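## Task

Do two moves in order: carry the plate in bay 32 to bay 42, then the plate in bay 43 to bay 34. Every plate not on the list must also finish seated in its own bay. Every plate or block has to end up lying flat within its bay's corner pieces, with its cut corner at the back left.

## Robot and tools

Robot: two Doosan M1013 six-joint arms, left_arm and right_arm, each with a Robotiq 140 mm two-finger gripper. Root poses in the scene frame: left_arm at (+0.091, +0.540, 0) m, quat_wxyz (+1.000, 0, 0, -0.015); right_arm at (+0.079, -0.608, 0) m, quat_wxyz (+0.995, 0, 0, -0.097).

Scene frame: origin on the tabletop midway between the arms, +x out over the table, +z up, left_arm on the +y side. The arm names are labels, not image sides.

Deck: bay NM means row N, column M. Row 1 is nearest the arms and row 4 farthest. Column 1 is on the left and column 4 on the right, as seen from the arms. Column 4 floors sit higher. Sealed 96-well plates start in bays 12, 22, 23, 31, 32, 41, 43 (scene 1). Every item starts with its cut corner toward the back left, and only the cameras reveal actual positions. A finished plate must rest flat on its own, inside its corner pieces. Release it and pull the gripper away before ending.

Joint order in every row and every per-joint list: waist (joint_1), shoulder (joint_2), elbow (joint_3), forearm roll (joint_4), wrist pitch (joint_5), wrist roll (joint_6). Stated ranges in rad: elbow -2.792 to 2.792; all other joints -6.283 to 6.283. Each real end may be up to 0.010 rad off.

Row layout: one flat list of 18 numbers, each in [-1, 1], always covering both arms. Numbers 1-6 are left_arm joint offsets, 7-9 are left gripper position, force_limit, speed, then the same 9 for right_arm. An optional 12 extra numbers in [0, 1] set stiffness scales, left's 6 joints then right's 6; each scale stays until changed. Joint numbers are scaled offsets, not poses: 1.0 equals 1.398 rad for waist and shoulder, 2.097 for the elbow, 2.622 for the three wrist joints.

Gripper numbers are absolute commands, not offsets. position: +1 is fully open (140 mm), about -0.8 is where the pads touch, and -1 closes until something blocks. force_limit: about 14 N at -1, 60 N at 0, 107 N at +1. speed: about 30, 140, 250 mm/s at -1, 0, +1. A 0 is a real command. To keep a gripper unchanged, repeat its previous three numbers.

execute_actions(actions): a list of actions. Each action is a table of up to 15 rows, one per 1/30 s step; a short table repeats its last row to fill 15 steps. Joint offsets in every row are measured from the arm's angles at the start of that action, not from the previous row. For a call's first action that means the last reported angles. An empty list just returns state and images. An action that pushes a joint more than 0.010 rad outward past its range is refused for both arms. A malformed action, or a first action failing that check, cancels the whole call.

move(target, speed, blocking): target is one row as above. Its offsets are from the last reported "Joint positions", not from where the arm is when the move starts. Gripper numbers take effect at once. All joints follow paths that finish together over 0.5 to 10 s, so the hand travels on a curve; paths cut off at 10 s fall short. speed is the top rate in rad/s of the joint with the farthest to go, 0.01 to 2 (default 0.5). The paths ignore obstacles and the other arm. With blocking=false the result returns after 0.5 s. Until a result shows the move ended, call wait or stop before sending other motion. The extra "move:" line reports the ending (done, off_target, moving, held, fault), limits=held or limits=none, and the joint farthest from its target for each arm.

wait(seconds): 0 to 10 s, arms keep their last command, and it returns early if a move ends. stop(): brakes a running move; it needs stopping room, and the fingers carry on. zoom_image(camera, region): camera is cam_high, cam_low, cam_left_wrist or cam_right_wrist; region is [x0, y0, x1, y1] in pixels, at most 504x504. read_manual(section): licence text only. finished_scene(scene): ends the current scene by its number; irreversible.

Results: each arm's pinch-point position (m) and quat_wxyz in the scene frame, plus velocities. The pinch point lies between the closed pads; closed fingertips extend about 33 mm beyond it, open ones about 9 mm. Fingers point along gripper +z and close along y. Closing pushes the tips about 24 mm farther out, so keep that clearance above surfaces. Reported hand positions drift, more at long reach. Also shown: Joint positions, velocities, targets and torques per arm; step readings with HELD marks; flange force, which includes held weight and has an offset; messages like "joint sent to its limit" and "joint command not followed"; and images from cam_high, cam_low (896x504), and two fisheye wrist cameras (504x504).

object_status: 0 moving, 1 blocked while opening, 2 blocked while closing (a grip), 3 reached its target or pads met. After closing with -1, confirm it reads 2. To squeeze harder, raise force_limit and switch position between -1 and -0.98. position_measured is in counts: 3 fully open, 230 pads touching.

Motion limits: joint targets can lead the measured angles by only 0.456 rad (waist, shoulder), 0.683 (elbow), 0.854 (wrist joints); with stiffness set, 0.254, 0.382, 0.477. Any step that would move the hand over 70 mm is scaled back. Peak joint rates are 2.09, 3.14, 3.93 rad/s. A big move can need several actions; send what remains.

Avoid: hitting things, the other arm, or the table hard. Arms are stiff, so a target even slightly beyond a firm contact can trigger a fault. Torque at a joint's load limit (299, 299, 140, 39.6, 39.6, 39.6 N m), or 144 N of outside force, halts that arm for 10 s. Watch for MOTOR HOT warnings from holding loads. Never drop, slam, or knock anything off the table, and expect occasional brief tugs on held or loose items.

Each tool is called after ">>>" in YAML: its name, and indented under it one key for each argument.

## Session

I'll start by reading the current state and camera images.

>>> execute_actions:
  actions: []

Scene clock: 0.00 s.
left_arm: end_effector_position=(+0.7405, +0.5200, +0.3214) position_measured=3 object_status=3 end_effector_quat_wxyz=(+0.001, +1.000, -0.015, -0.000) end_effector_velocity=(-0.000, +0.001, -0.001) end_effector_angular_velocity=(+0.001, +0.001, +0.001) | right_arm: end_effector_position=(+0.7161, -0.7332, +0.3207) position_measured=3 object_status=3 end_effector_quat_wxyz=(-0.001, +0.995, -0.097, -0.001) end_effector_velocity=(+0.000, +0.000, -0.001) end_effector_angular_velocity=(+0.002, +0.000, -0.001)
Joint names: [waist, shoulder, elbow, forearm roll, wrist pitch, wrist roll]
Joint positions: left_arm=[-0.054  0.164  1.605 -0.001  1.372  1.518] | right_arm=[-0.052  0.165  1.605  0.001  1.374  1.517]
Joint velocities: left_arm=[ 0.001  0.     0.001  0.001  0.    -0.   ] | right_arm=[-0.001  0.001  0.     0.001  0.    -0.   ]
Joint torques (N m, as the joint torque sensors report them, + toward a larger angle): no reading
Flange force (N, the push that the arm receives, along the gripper's own x y z axes): no reading
Joint targets: left_arm=[-0.054 0.164 1.605 -0.001 1.372 1.518] | right_arm=[-0.052 0.165 1.605 0.001 1.374 1.517]
Joint stiffness scale: left_arm=[1. 1. 1. 1. 1. 1.] | right_arm=[1. 1. 1. 1. 1. 1.]

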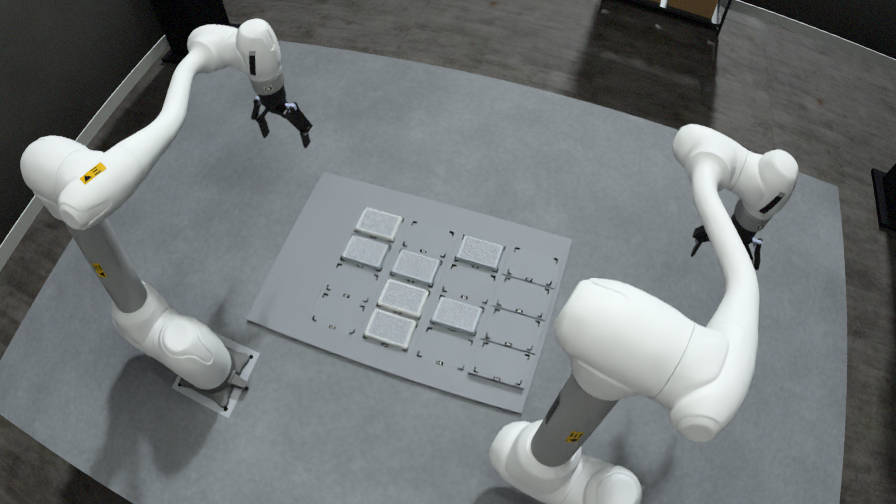

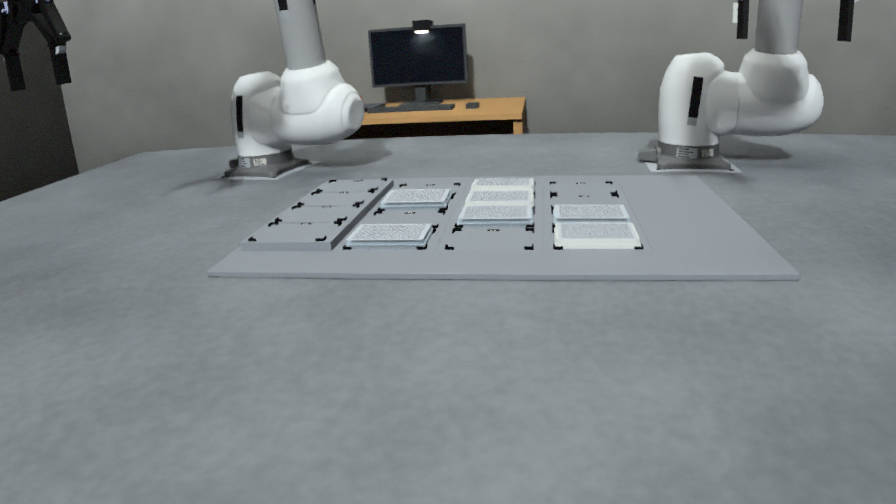

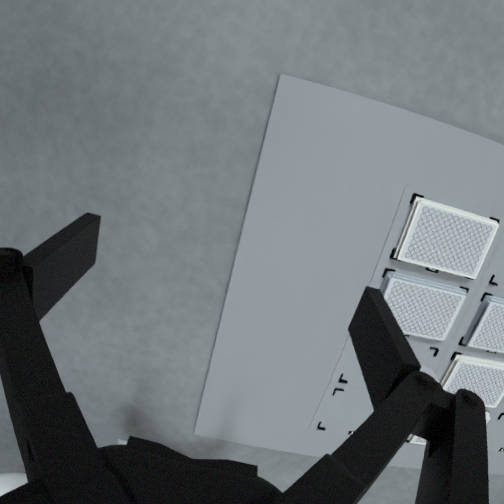

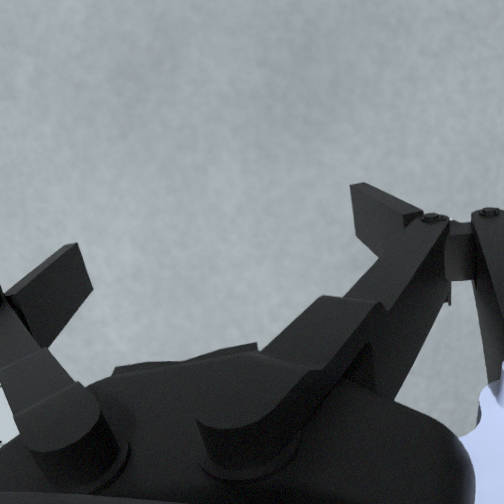

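>>> zoom_image:
  camera: "cam_high"
  region: [240, 160, 600, 420]

>>> zoom_image:
  camera: "cam_low"
  region: [200, 160, 700, 290]

Region (240, 160, 600, 420) of cam_high's 896x504 image, scaled by 1.400, with more detail than that image has.

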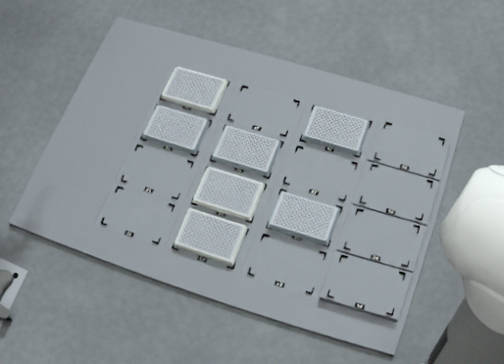

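Region (200, 160, 700, 290) of cam_low's 896x504 image, scaled by 1.008, with more detail than that image has; it fills the top 131 rows of this view, and the rest is white.

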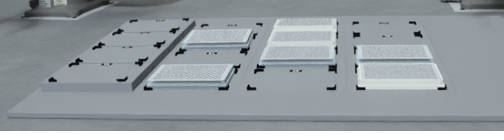

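>>> zoom_image:
  camera: "cam_high"
  region: [330, 195, 470, 300]

>>> zoom_image:
  camera: "cam_high"
  region: [440, 225, 580, 330]

>>> zoom_image:
  camera: "cam_high"
  region: [350, 270, 500, 380]

Region (330, 195, 470, 300) of cam_high's 896x504 image, scaled by 3.600, with more detail than that image has; it fills the top 378 rows of this view, and the rest is white.

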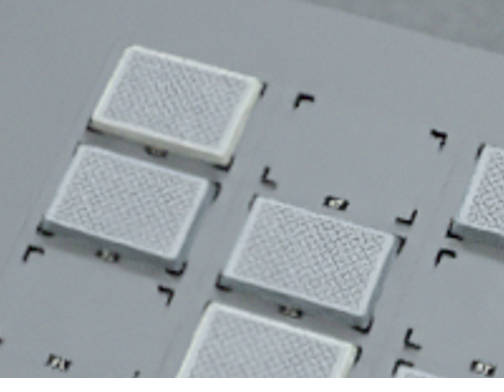

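Region (440, 225, 580, 330) of cam_high's 896x504 image, scaled by 3.600, with more detail than that image has; it fills the top 378 rows of this view, and the rest is white.

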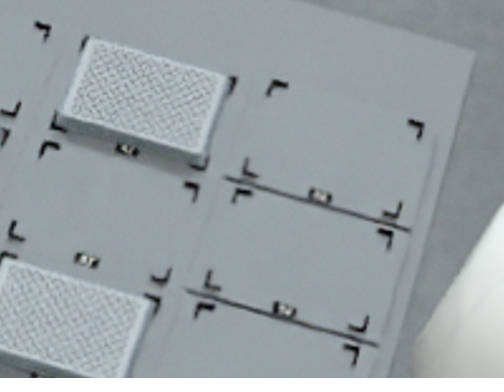

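Region (350, 270, 500, 380) of cam_high's 896x504 image, scaled by 3.360, with more detail than that image has; it fills the top 370 rows of this view, and the rest is white.

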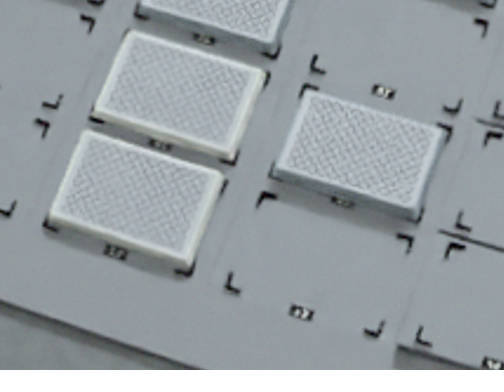

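>>> move:
  target: [-0.5131,0.1208,0.0423,0,-0.0980,0.3136,1,0,0, 0,0,0,0,0,0,1,0,0]
  speed: 0.8

Scene clock: 121.83 s.
left_arm: end_effector_position=(+0.6077, +0.0596, +0.1639) position_measured=3 object_status=3 end_effector_quat_wxyz=(+0.000, +0.711, -0.703, +0.001) end_effector_velocity=(+0.001, +0.000, +0.000) end_effector_angular_velocity=(-0.000, -0.002, -0.003) | right_arm: end_effector_position=(+0.7161, -0.7332, +0.3207) position_measured=3 object_status=3 end_effector_quat_wxyz=(-0.001, +0.995, -0.097, -0.001) end_effector_velocity=(-0.000, +0.000, +0.000) end_effector_angular_velocity=(+0.001, -0.000, -0.000)
Joint names: [waist, shoulder, elbow, forearm roll, wrist pitch, wrist roll]
Joint positions: left_arm=[-0.768  0.33   1.69  -0.001  1.12   2.334] | right_arm=[-0.052  0.165  1.605  0.001  1.374  1.517]
Joint velocities: left_arm=[ 0.001  0.    -0.001  0.001 -0.001  0.003] | right_arm=[ 0.    -0.001  0.001  0.001 -0.     0.   ]
Joint torques (N m, as the joint torque sensors report them, + toward a larger angle): left_arm=[ 11.33 -73.82 -38.86   4.11   0.45   0.38] | right_arm=[ -1.56 -56.79 -42.56   4.58  -0.17  -0.06]
Flange force (N, the push that the arm receives, along the gripper's own x y z axes): left_arm=[11.7 10.8 3.9] | right_arm=[-4.9 -2.6 1.9]
Joint targets: left_arm=[-0.771 0.333 1.694 -0.001 1.115 2.340] | right_arm=[-0.052 0.165 1.605 0.001 1.374 1.517]
Joint stiffness scale: left_arm=[1. 1. 1. 1. 1. 1.] | right_arm=[1. 1. 1. 1. 1. 1.]
move: done; limits=none; left_arm: farthest joint: the wrist roll, 0.006 radians from its target (0.822 radians at the start); right_arm: farthest joint: the waist, 0.000 radians from its target (0.000 radians at the start)
camera_calibration (this result's frames):
cam_left_wrist: T_world_to_cam=[[-0.954666, -0.292923, -0.0529918, 0.59367], [-0.29185, 0.885975, 0.360378, 0.0841348], [-0.0586136, 0.359506, -0.9313, 0.357479], [0, 0, 0, 1]] pos_world=[0.612265, -0.0291571, 0.334059]
cam_right_wrist: T_world_to_cam=[[-0.390372, -0.91957, 0.0447411, -0.42254], [-0.860369, 0.381674, 0.337773, 0.780698], [-0.327683, 0.0933633, -0.940164, 0.788328], [0, 0, 0, 1]] pos_world=[0.765061, -0.760128, 0.496363]

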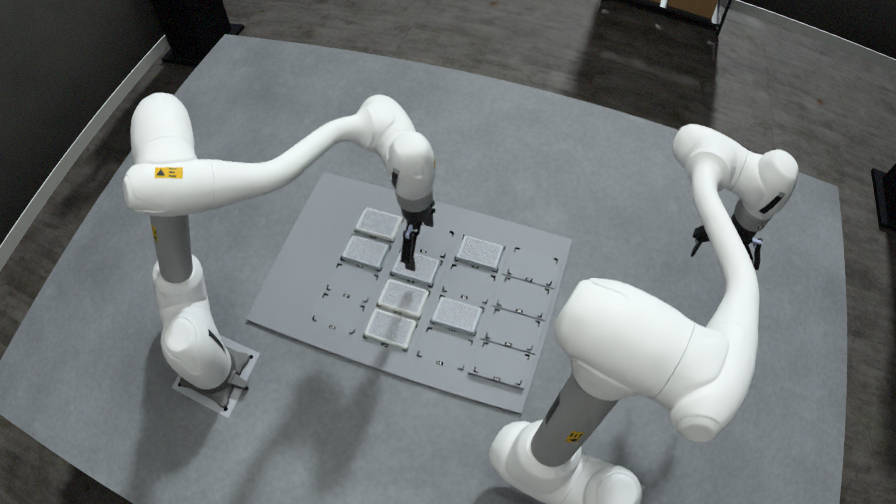

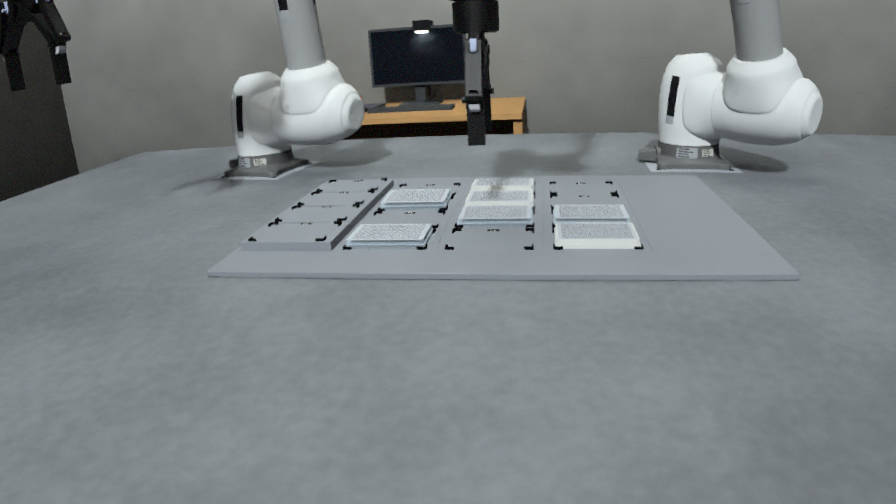

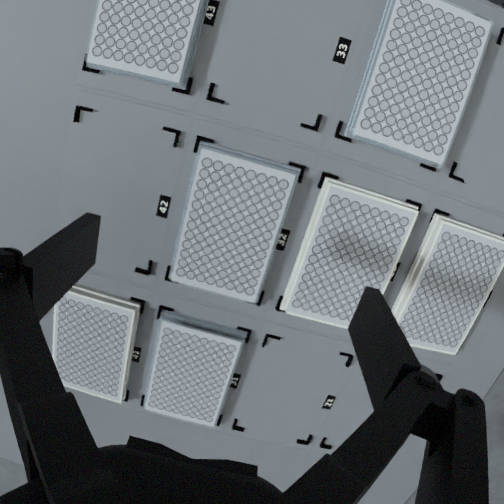

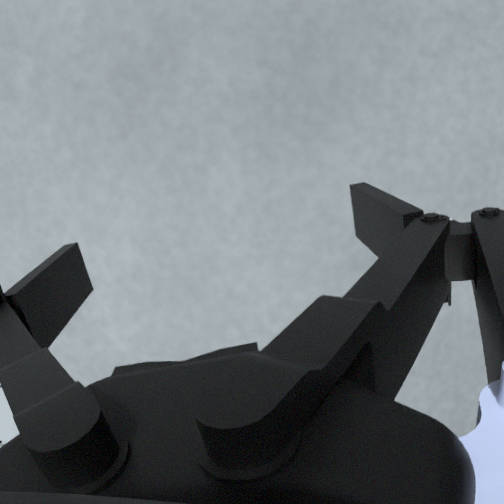

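>>> zoom_image:
  camera: "cam_low"
  region: [420, 60, 620, 260]

>>> zoom_image:
  camera: "cam_left_wrist"
  region: [130, 110, 370, 350]

Region (420, 60, 620, 260) of cam_low's 896x504 image, scaled by 2.520, with more detail than that image has.

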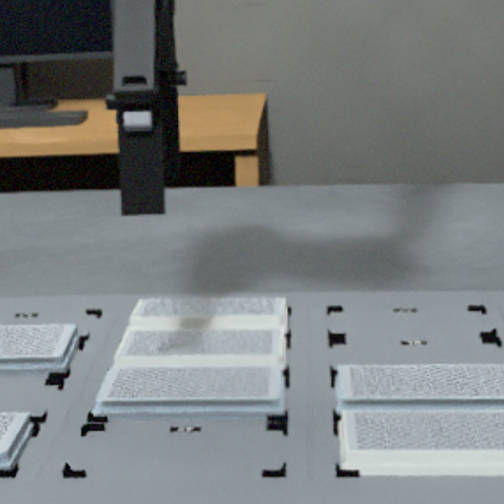

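Region (130, 110, 370, 350) of cam_left_wrist's 504x504 image, scaled by 2.100, with more detail than that image has.

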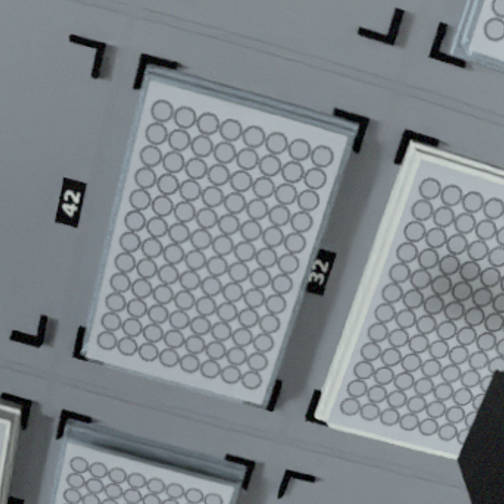

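>>> zoom_image:
  camera: "cam_low"
  region: [330, 200, 460, 260]

>>> zoom_image:
  camera: "cam_left_wrist"
  region: [270, 0, 504, 234]

>>> zoom_image:
  camera: "cam_left_wrist"
  region: [30, 260, 270, 450]

>>> zoom_image:
  camera: "cam_left_wrist"
  region: [264, 160, 504, 380]

Region (330, 200, 460, 260) of cam_low's 896x504 image, scaled by 3.877, with more detail than that image has; it fills the top 233 rows of this view, and the rest is white.

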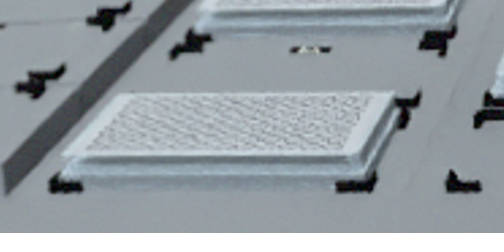

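Region (270, 0, 504, 234) of cam_left_wrist's 504x504 image, scaled by 2.154, with more detail than that image has.

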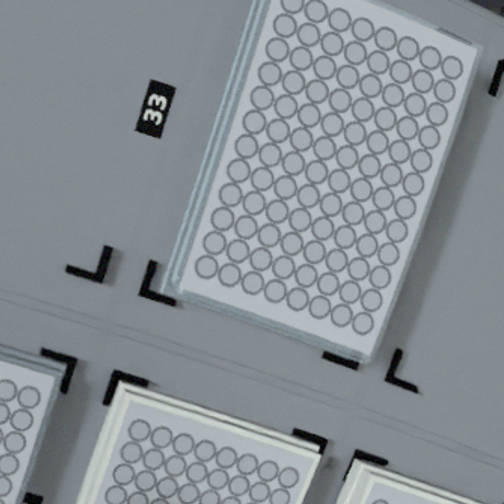

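Region (30, 260, 270, 450) of cam_left_wrist's 504x504 image, scaled by 2.100, with more detail than that image has; it fills the top 399 rows of this view, and the rest is white.

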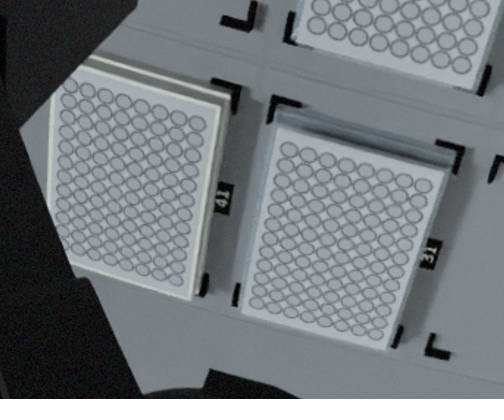

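Region (264, 160, 504, 380) of cam_left_wrist's 504x504 image, scaled by 2.100, with more detail than that image has; it fills the top 462 rows of this view, and the rest is white.

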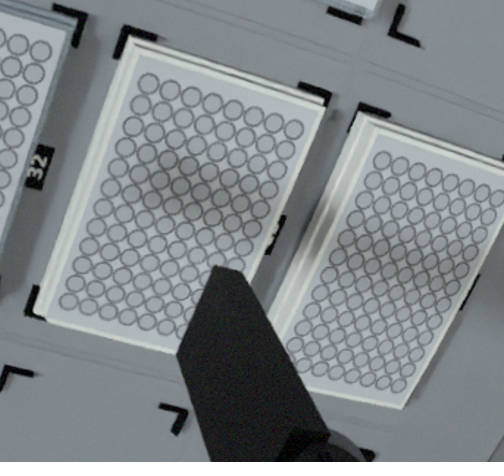

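>>> zoom_image:
  camera: "cam_high"
  region: [420, 285, 500, 345]

>>> zoom_image:
  camera: "cam_low"
  region: [360, 175, 470, 225]

Region (420, 285, 500, 345) of cam_high's 896x504 image, scaled by 6.300, with more detail than that image has; it fills the top 378 rows of this view, and the rest is white.

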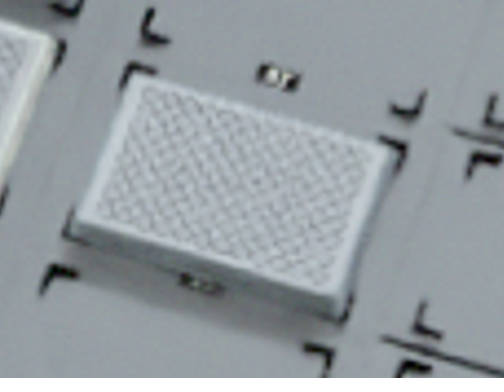

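Region (360, 175, 470, 225) of cam_low's 896x504 image, scaled by 4.582, with more detail than that image has; it fills the top 229 rows of this view, and the rest is white.

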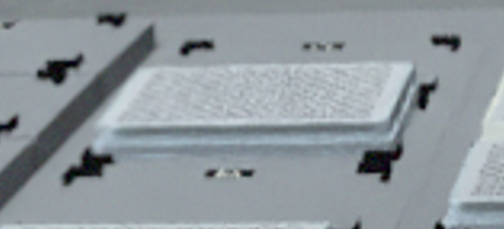

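>>> move:
  target: [0.0169,0.0479,0.0453,0,-0.0604,0,0.45,0,0, 0,0,0,0,0,0,1,0,0]
  speed: 0.25

Scene clock: 243.03 s.
left_arm: end_effector_position=(+0.6124, +0.0750, +0.0752) position_measured=72 object_status=3 end_effector_quat_wxyz=(+0.000, +0.718, -0.696, +0.000) end_effector_velocity=(+0.000, -0.000, -0.001) end_effector_angular_velocity=(-0.000, -0.001, -0.001) | right_arm: end_effector_position=(+0.7161, -0.7332, +0.3207) position_measured=3 object_status=3 end_effector_quat_wxyz=(-0.001, +0.995, -0.097, -0.001) end_effector_velocity=(+0.000, +0.001, +0.001) end_effector_angular_velocity=(+0.001, -0.001, +0.000)
Joint names: [waist, shoulder, elbow, forearm roll, wrist pitch, wrist roll]
Joint positions: left_arm=[-0.747  0.393  1.782 -0.001  0.966  2.334] | right_arm=[-0.052  0.165  1.605  0.001  1.374  1.517]
Joint velocities: left_arm=[-0.     0.     0.001  0.001 -0.002  0.   ] | right_arm=[ 0.    -0.001 -0.     0.001 -0.    -0.   ]
Joint torques (N m, as the joint torque sensors report them, + toward a larger angle): left_arm=[  6.52 -78.27 -36.62   3.64   0.66   0.27] | right_arm=[ -3.02 -55.77 -42.83   4.53  -0.25  -0.19]
Flange force (N, the push that the arm receives, along the gripper's own x y z axes): left_arm=[7.2 6.6 6.9] | right_arm=[-7.0 -5.1 1.5]
Joint targets: left_arm=[-0.744 0.397 1.785 -0.001 0.961 2.334] | right_arm=[-0.052 0.165 1.605 0.001 1.374 1.517]
Joint stiffness scale: left_arm=[1. 1. 1. 1. 1. 1.] | right_arm=[1. 1. 1. 1. 1. 1.]
move: done; limits=none; left_arm: farthest joint: the shoulder, 0.004 radians from its target (0.067 radians at the start); right_arm: farthest joint: the waist, 0.000 radians from its target (0.000 radians at the start)
camera_calibration (this result's frames):
cam_left_wrist: T_world_to_cam=[[-0.948643, -0.311953, -0.0525627, 0.595682], [-0.309286, 0.879651, 0.361325, 0.11487], [-0.0664794, 0.359025, -0.930957, 0.274395], [0, 0, 0, 1]] pos_world=[0.618859, -0.0137352, 0.245255]
cam_right_wrist: T_world_to_cam=[[-0.390372, -0.91957, 0.0447411, -0.42254], [-0.860369, 0.381674, 0.337773, 0.780698], [-0.327683, 0.0933633, -0.940163, 0.788328], [0, 0, 0, 1]] pos_world=[0.765061, -0.760128, 0.496363]

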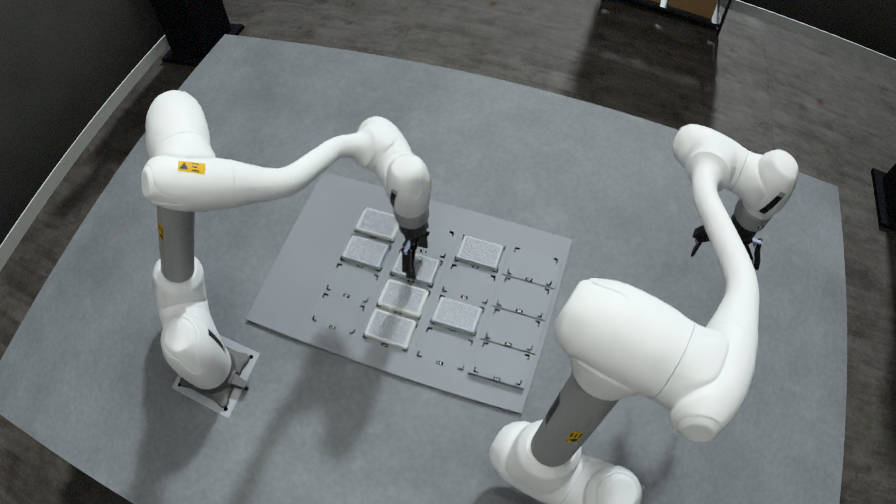

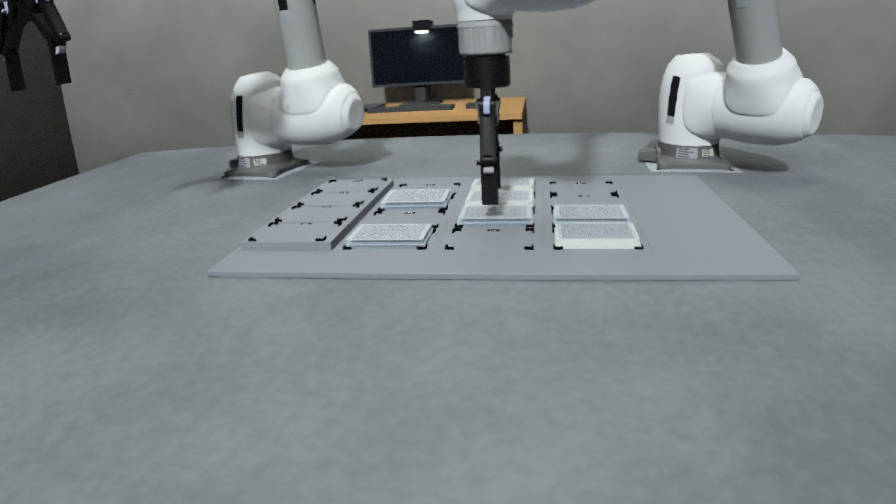

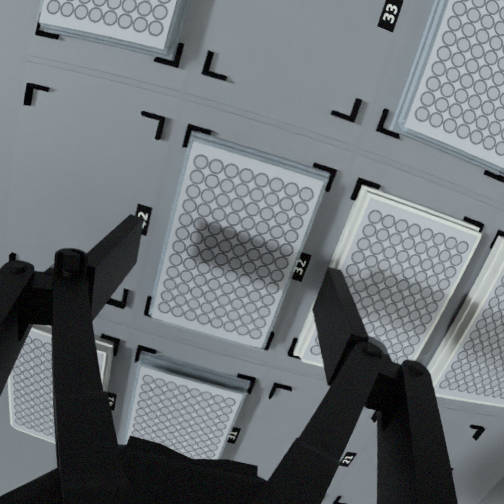

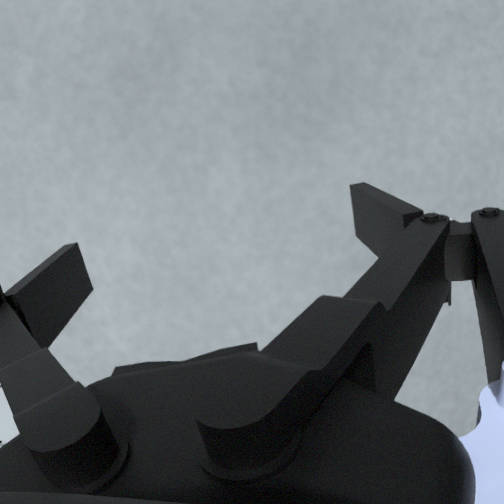

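>>> zoom_image:
  camera: "cam_left_wrist"
  region: [100, 110, 380, 390]

>>> zoom_image:
  camera: "cam_low"
  region: [435, 150, 555, 255]

Region (100, 110, 380, 390) of cam_left_wrist's 504x504 image, scaled by 1.800, with more detail than that image has.

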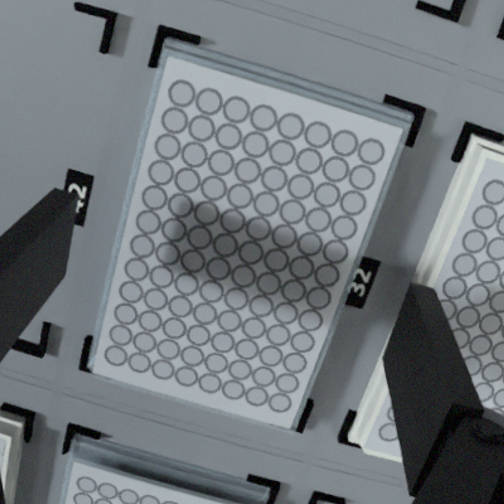

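Region (435, 150, 555, 255) of cam_low's 896x504 image, scaled by 4.200, with more detail than that image has; it fills the top 441 rows of this view, and the rest is white.

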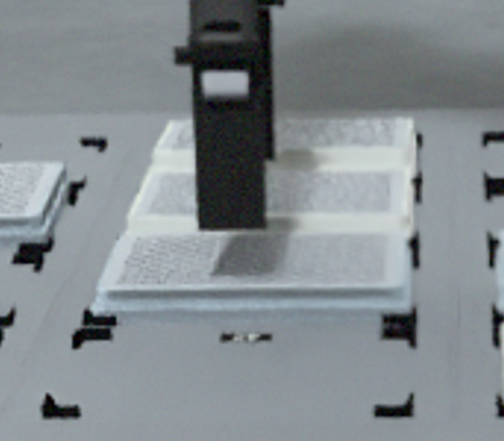

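>>> zoom_image:
  camera: "cam_left_wrist"
  region: [100, 195, 200, 295]

>>> zoom_image:
  camera: "cam_left_wrist"
  region: [270, 240, 370, 340]

Region (100, 195, 200, 295) of cam_left_wrist's 504x504 image, scaled by 5.040, with more detail than that image has.

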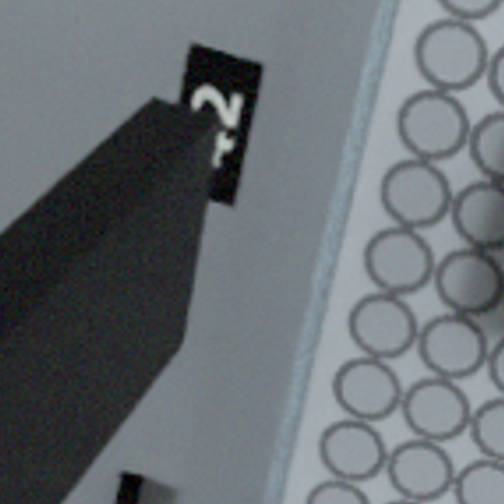

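Region (270, 240, 370, 340) of cam_left_wrist's 504x504 image, scaled by 5.040, with more detail than that image has.

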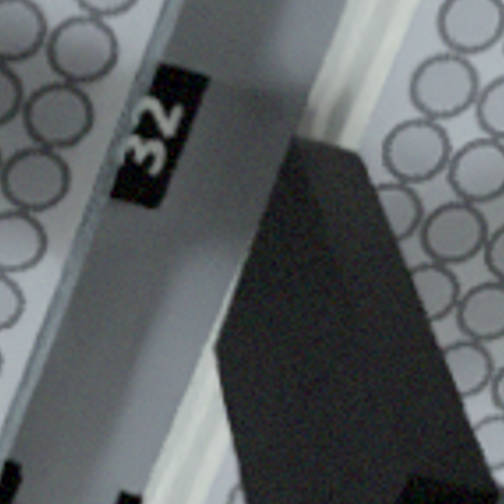

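>>> zoom_image:
  camera: "cam_low"
  region: [450, 185, 520, 240]

Region (450, 185, 520, 240) of cam_low's 896x504 image, scaled by 7.200, with more detail than that image has; it fills the top 396 rows of this view, and the rest is white.

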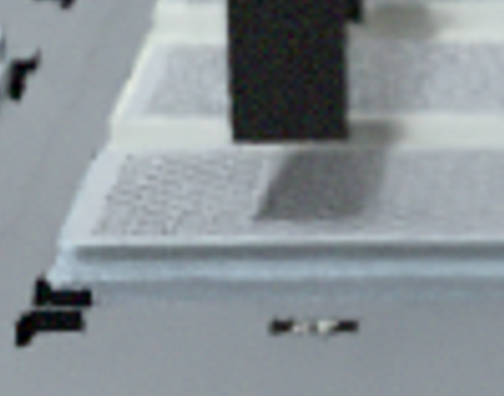

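>>> move:
  target: [0.0070,0.0246,0.0163,0,-0.0252,0.0185,0.39,0,0, 0,0,0,0,0,0,1,0,0]
  speed: 0.08

Scene clock: 358.93 s.
left_arm: end_effector_position=(+0.6134, +0.0803, +0.0399) position_measured=80 object_status=3 end_effector_quat_wxyz=(+0.000, +0.706, -0.709, +0.000) end_effector_velocity=(+0.001, +0.001, -0.001) end_effector_angular_velocity=(-0.000, -0.001, -0.000) | right_arm: end_effector_position=(+0.7161, -0.7332, +0.3207) position_measured=3 object_status=3 end_effector_quat_wxyz=(-0.001, +0.995, -0.097, -0.001) end_effector_velocity=(+0.000, +0.000, +0.001) end_effector_angular_velocity=(-0.001, -0.002, +0.000)
Joint names: [waist, shoulder, elbow, forearm roll, wrist pitch, wrist roll]
Joint positions: left_arm=[-0.741  0.424  1.812 -0.001  0.904  2.376] | right_arm=[-0.052  0.165  1.605  0.001  1.374  1.517]
Joint velocities: left_arm=[ 0.002  0.001  0.001  0.001 -0.003  0.002] | right_arm=[ 0.    -0.001 -0.001 -0.    -0.     0.   ]
Joint torques (N m, as the joint torque sensors report them, + toward a larger angle): left_arm=[  6.1  -80.85 -34.92   3.36   0.95   0.62] | right_arm=[ -1.97 -55.69 -42.97   4.6   -0.22  -0.08]
Flange force (N, the push that the arm receives, along the gripper's own x y z axes): left_arm=[7.8 5.0 8.5] | right_arm=[-7.4 -3.3 1.8]
Joint targets: left_arm=[-0.738 0.428 1.816 -0.001 0.900 2.383] | right_arm=[-0.052 0.165 1.605 0.001 1.374 1.517]
Joint stiffness scale: left_arm=[1. 1. 1. 1. 1. 1.] | right_arm=[1. 1. 1. 1. 1. 1.]
move: done; limits=none; left_arm: farthest joint: the wrist roll, 0.006 radians from its target (0.048 radians at the start); right_arm: farthest joint: the waist, 0.000 radians from its target (0.000 radians at the start)
camera_calibration (this result's frames):
cam_left_wrist: T_world_to_cam=[[-0.959146, -0.277969, -0.0526556, 0.600161], [-0.277795, 0.890105, 0.361308, 0.103172], [-0.0535634, 0.361175, -0.930958, 0.231625], [0, 0, 0, 1]] pos_world=[0.616709, -0.00866466, 0.209958]
cam_right_wrist: T_world_to_cam=[[-0.390372, -0.91957, 0.0447412, -0.42254], [-0.860369, 0.381674, 0.337773, 0.780698], [-0.327683, 0.0933631, -0.940164, 0.788328], [0, 0, 0, 1]] pos_world=[0.765061, -0.760128, 0.496363]

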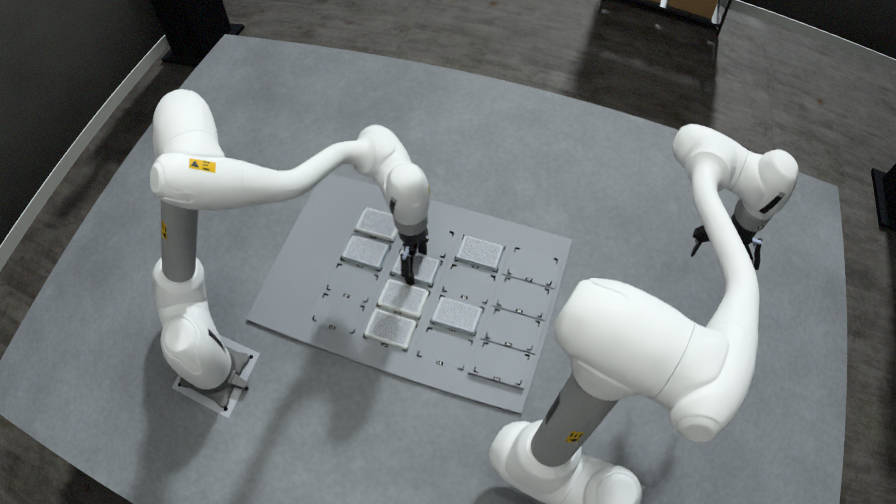

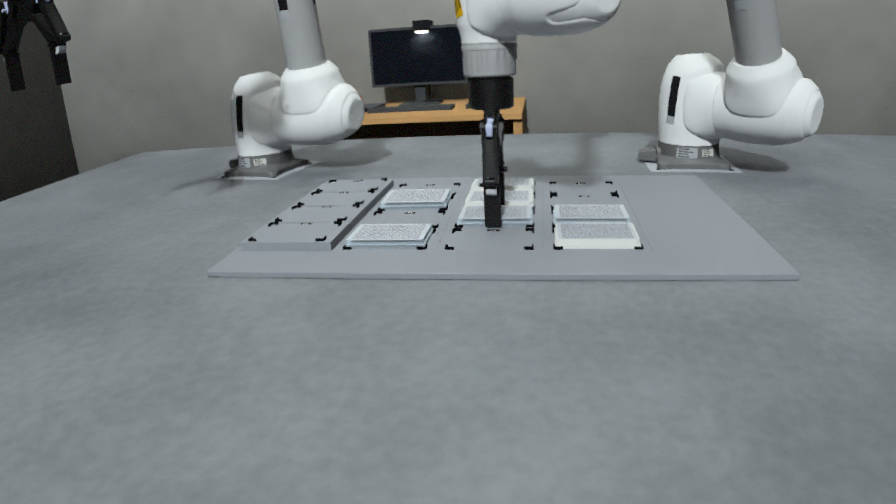

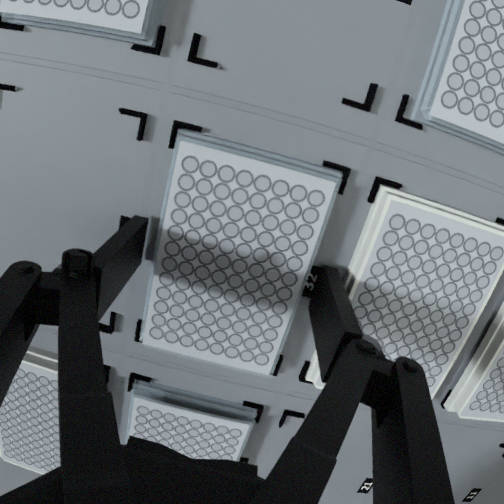

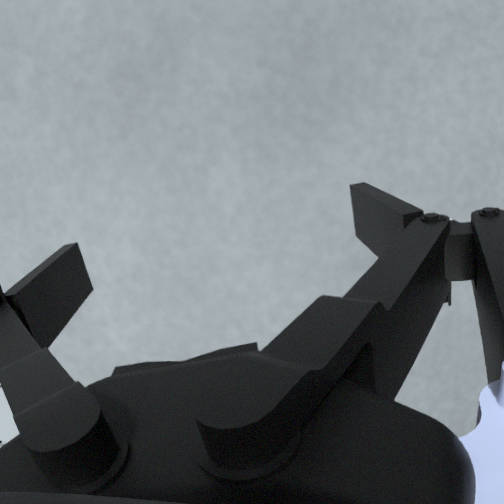

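>>> zoom_image:
  camera: "cam_low"
  region: [450, 190, 540, 245]

>>> zoom_image:
  camera: "cam_left_wrist"
  region: [100, 110, 380, 390]

Region (450, 190, 540, 245) of cam_low's 896x504 image, scaled by 5.600, with more detail than that image has.

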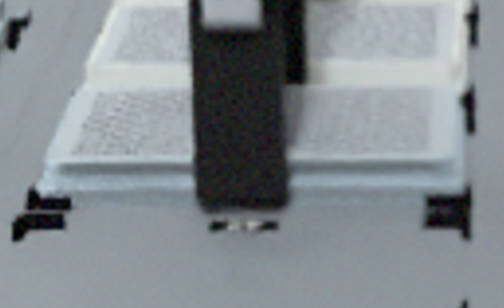

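Region (100, 110, 380, 390) of cam_left_wrist's 504x504 image, scaled by 1.800, with more detail than that image has.

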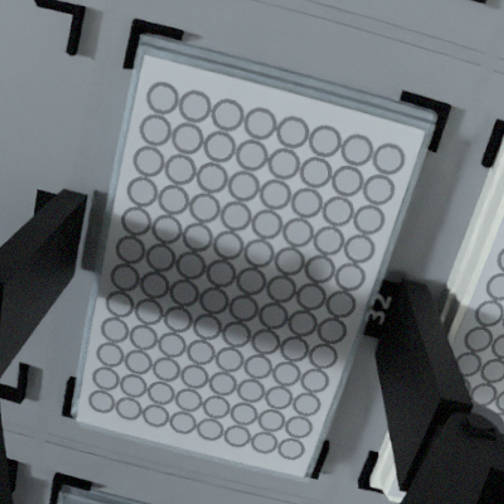

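>>> execute_actions:
  actions:
    - [[0,0,0,0,0,0,-1,0.2,-0.6, 0,0,0,0,0,0,1,0,0]]

Scene clock: 374.23 s.
left_arm: end_effector_position=(+0.6136, +0.0801, +0.0402) position_measured=109 object_status=2 end_effector_quat_wxyz=(+0.000, +0.706, -0.709, +0.001) end_effector_velocity=(+0.000, +0.000, +0.000) end_effector_angular_velocity=(+0.000, -0.000, -0.000) | right_arm: end_effector_position=(+0.7161, -0.7332, +0.3207) position_measured=3 object_status=3 end_effector_quat_wxyz=(-0.001, +0.995, -0.097, -0.001) end_effector_velocity=(+0.000, -0.000, -0.002) end_effector_angular_velocity=(+0.001, +0.002, -0.000)
Joint names: [waist, shoulder, elbow, forearm roll, wrist pitch, wrist roll]
Joint positions: left_arm=[-0.741  0.424  1.812 -0.001  0.904  2.376] | right_arm=[-0.052  0.165  1.605  0.001  1.374  1.517]
Joint velocities: left_arm=[ 0.  0. -0.  0. -0.  0.] | right_arm=[-0.     0.002  0.001  0.     0.     0.   ]
Joint torques (N m, as the joint torque sensors report them, + toward a larger angle): left_arm=[  6.19 -60.   -27.31   3.32  -2.47   0.16] | right_arm=[ -2.51 -54.83 -42.33   4.51  -0.42  -0.17]
Flange force (N, the push that the arm receives, along the gripper's own x y z axes): left_arm=[1.8 11.3 -23.4] | right_arm=[-6.9 -4.1 0.9]
Joint targets: left_arm=[-0.741 0.424 1.812 -0.001 0.904 2.376] | right_arm=[-0.052 0.165 1.605 0.001 1.374 1.517]
Joint stiffness scale: left_arm=[1. 1. 1. 1. 1. 1.] | right_arm=[1. 1. 1. 1. 1. 1.]
Step readings (joint positions):
0: left_arm=[-0.741 0.424 1.812 -0.001 0.904 2.376] | right_arm=[-0.052 0.165 1.605 0.001 1.374 1.517]
1: left_arm=[-0.741 0.424 1.812 -0.001 0.904 2.376] | right_arm=[-0.052 0.165 1.605 0.001 1.374 1.517]
2: left_arm=[-0.741 0.424 1.812 -0.001 0.904 2.376] | right_arm=[-0.052 0.165 1.605 0.001 1.374 1.517]
4: left_arm=[-0.741 0.424 1.812 -0.001 0.904 2.376] | right_arm=[-0.052 0.165 1.605 0.001 1.374 1.517]
8: left_arm=[-0.741 0.424 1.812 -0.001 0.904 2.376] | right_arm=[-0.052 0.165 1.605 0.001 1.374 1.517]
15: Joint positions above
camera_calibration (this result's frames):
cam_left_wrist: T_world_to_cam=[[-0.959172, -0.277815, -0.0529959, 0.600317], [-0.277807, 0.890329, 0.360746, 0.103216], [-0.0530367, 0.36074, -0.931157, 0.231704], [0, 0, 0, 1]] pos_world=[0.61677, -0.00870442, 0.210333]
cam_right_wrist: T_world_to_cam=[[-0.390372, -0.91957, 0.0447411, -0.42254], [-0.860369, 0.381674, 0.337773, 0.780698], [-0.327683, 0.0933633, -0.940163, 0.788328], [0, 0, 0, 1]] pos_world=[0.765061, -0.760128, 0.496363]

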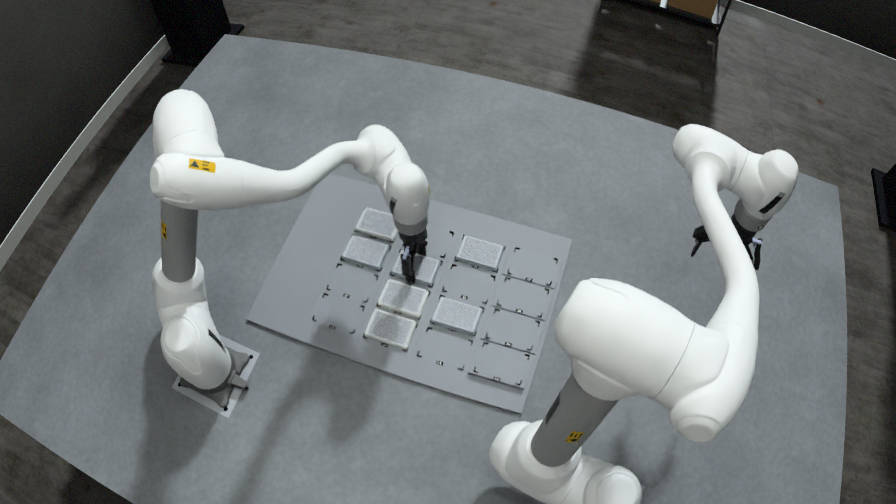

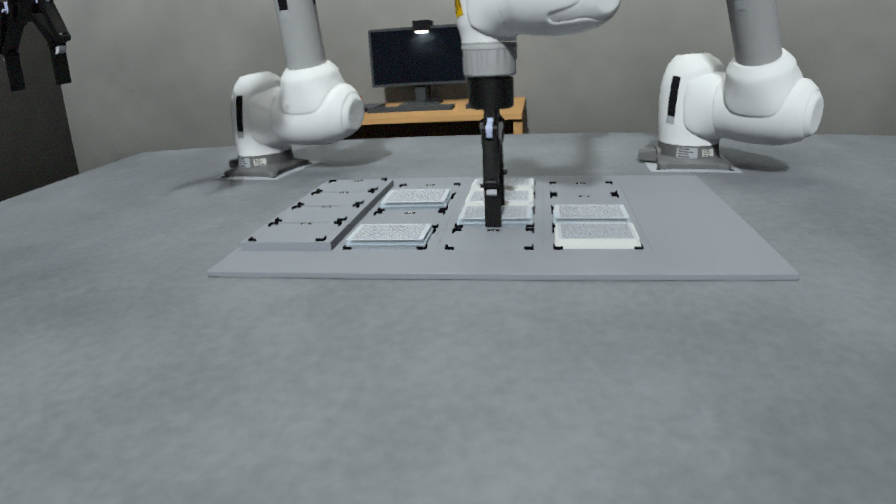

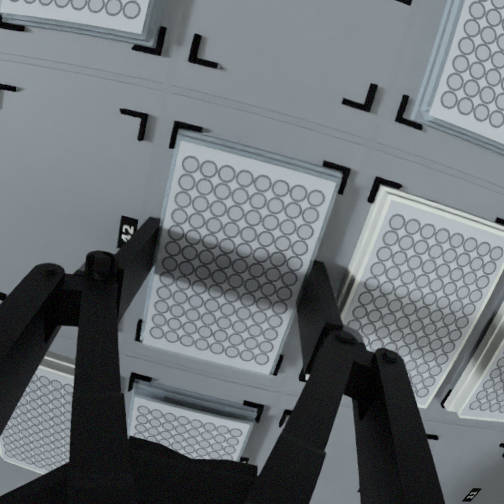

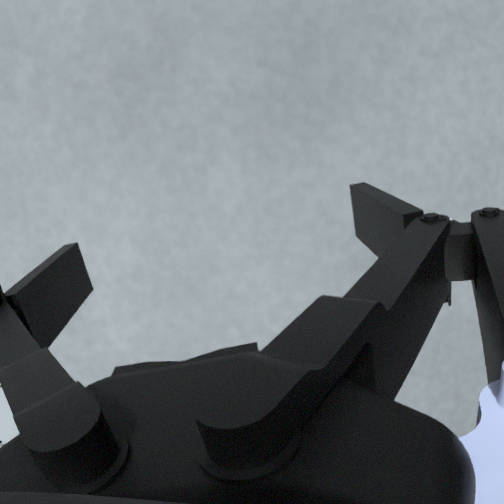

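>>> move:
  target: [0,-0.0145,-0.0068,0,0.0122,0,-1,0.2,-0.6, 0,0,0,0,0,0,1,0,0]
  speed: 0.06

Scene clock: 392.07 s.
left_arm: end_effector_position=(+0.6134, +0.0803, +0.0566) position_measured=110 object_status=2 end_effector_quat_wxyz=(+0.000, +0.706, -0.709, +0.001) end_effector_velocity=(-0.001, +0.000, +0.001) end_effector_angular_velocity=(+0.001, +0.001, -0.000) | right_arm: end_effector_position=(+0.7161, -0.7332, +0.3207) position_measured=3 object_status=3 end_effector_quat_wxyz=(-0.001, +0.995, -0.097, -0.001) end_effector_velocity=(+0.000, -0.000, +0.001) end_effector_angular_velocity=(-0.001, -0.002, +0.000)
Joint names: [waist, shoulder, elbow, forearm roll, wrist pitch, wrist roll]
Joint positions: left_arm=[-0.741  0.407  1.801 -0.001  0.932  2.376] | right_arm=[-0.052  0.165  1.605  0.001  1.374  1.517]
Joint velocities: left_arm=[-0.001 -0.001 -0.001 -0.     0.003  0.   ] | right_arm=[-0.    -0.001 -0.001 -0.001  0.     0.   ]
Joint torques (N m, as the joint torque sensors report them, + toward a larger angle): left_arm=[  8.67 -79.71 -36.36   3.56   0.69   0.26] | right_arm=[ -2.01 -55.14 -42.32   4.4   -0.33  -0.08]
Flange force (N, the push that the arm receives, along the gripper's own x y z axes): left_arm=[9.9 8.6 8.7] | right_arm=[-6.9 -3.2 0.4]
Joint targets: left_arm=[-0.741 0.404 1.798 -0.001 0.936 2.376] | right_arm=[-0.052 0.165 1.605 0.001 1.374 1.517]
Joint stiffness scale: left_arm=[1. 1. 1. 1. 1. 1.] | right_arm=[1. 1. 1. 1. 1. 1.]
move: done; limits=none; left_arm: farthest joint: the elbow, 0.004 radians from its target (0.014 radians at the start); right_arm: farthest joint: the waist, 0.000 radians from its target (0.000 radians at the start)
camera_calibration (this result's frames):
cam_left_wrist: T_world_to_cam=[[-0.959178, -0.277794, -0.0529832, 0.601041], [-0.277784, 0.890341, 0.360735, 0.0970537], [-0.0530369, 0.360727, -0.931162, 0.246893], [0, 0, 0, 1]] pos_world=[0.61656, -0.00850613, 0.226732]
cam_right_wrist: T_world_to_cam=[[-0.390372, -0.91957, 0.0447412, -0.42254], [-0.860368, 0.381674, 0.337773, 0.780698], [-0.327683, 0.0933633, -0.940163, 0.788328], [0, 0, 0, 1]] pos_world=[0.765061, -0.760128, 0.496363]

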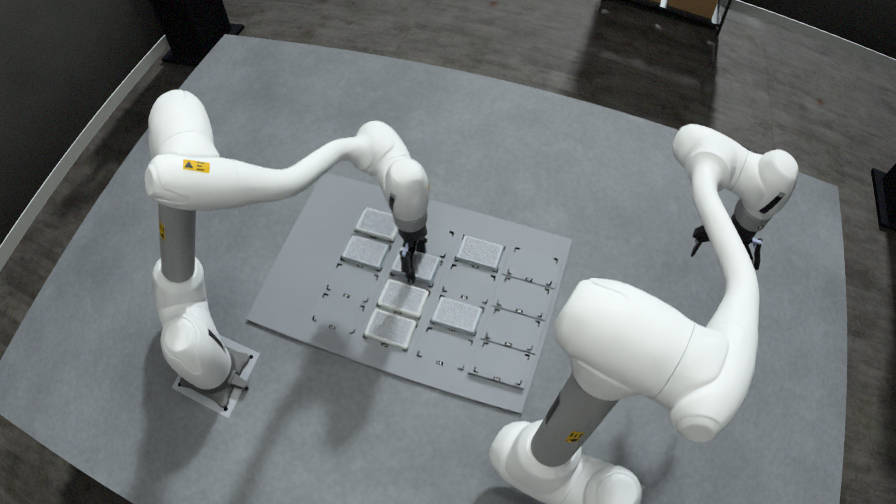

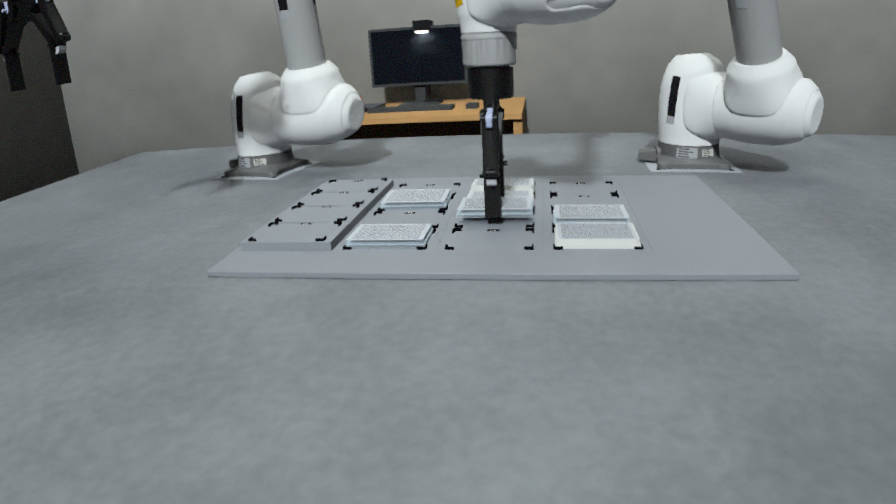

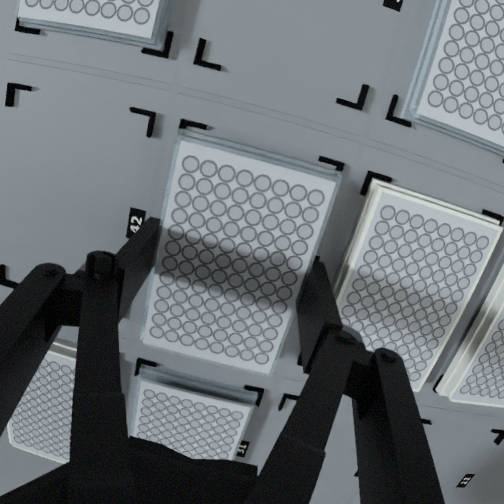

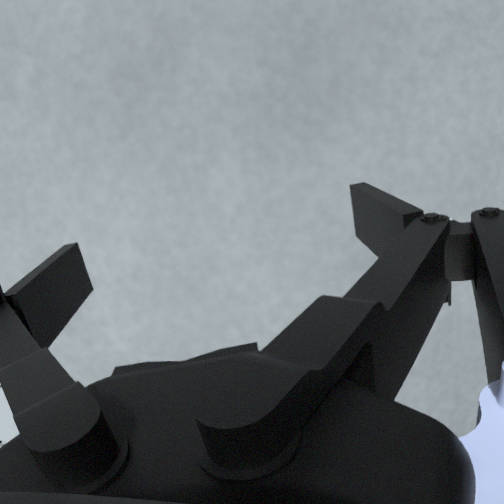

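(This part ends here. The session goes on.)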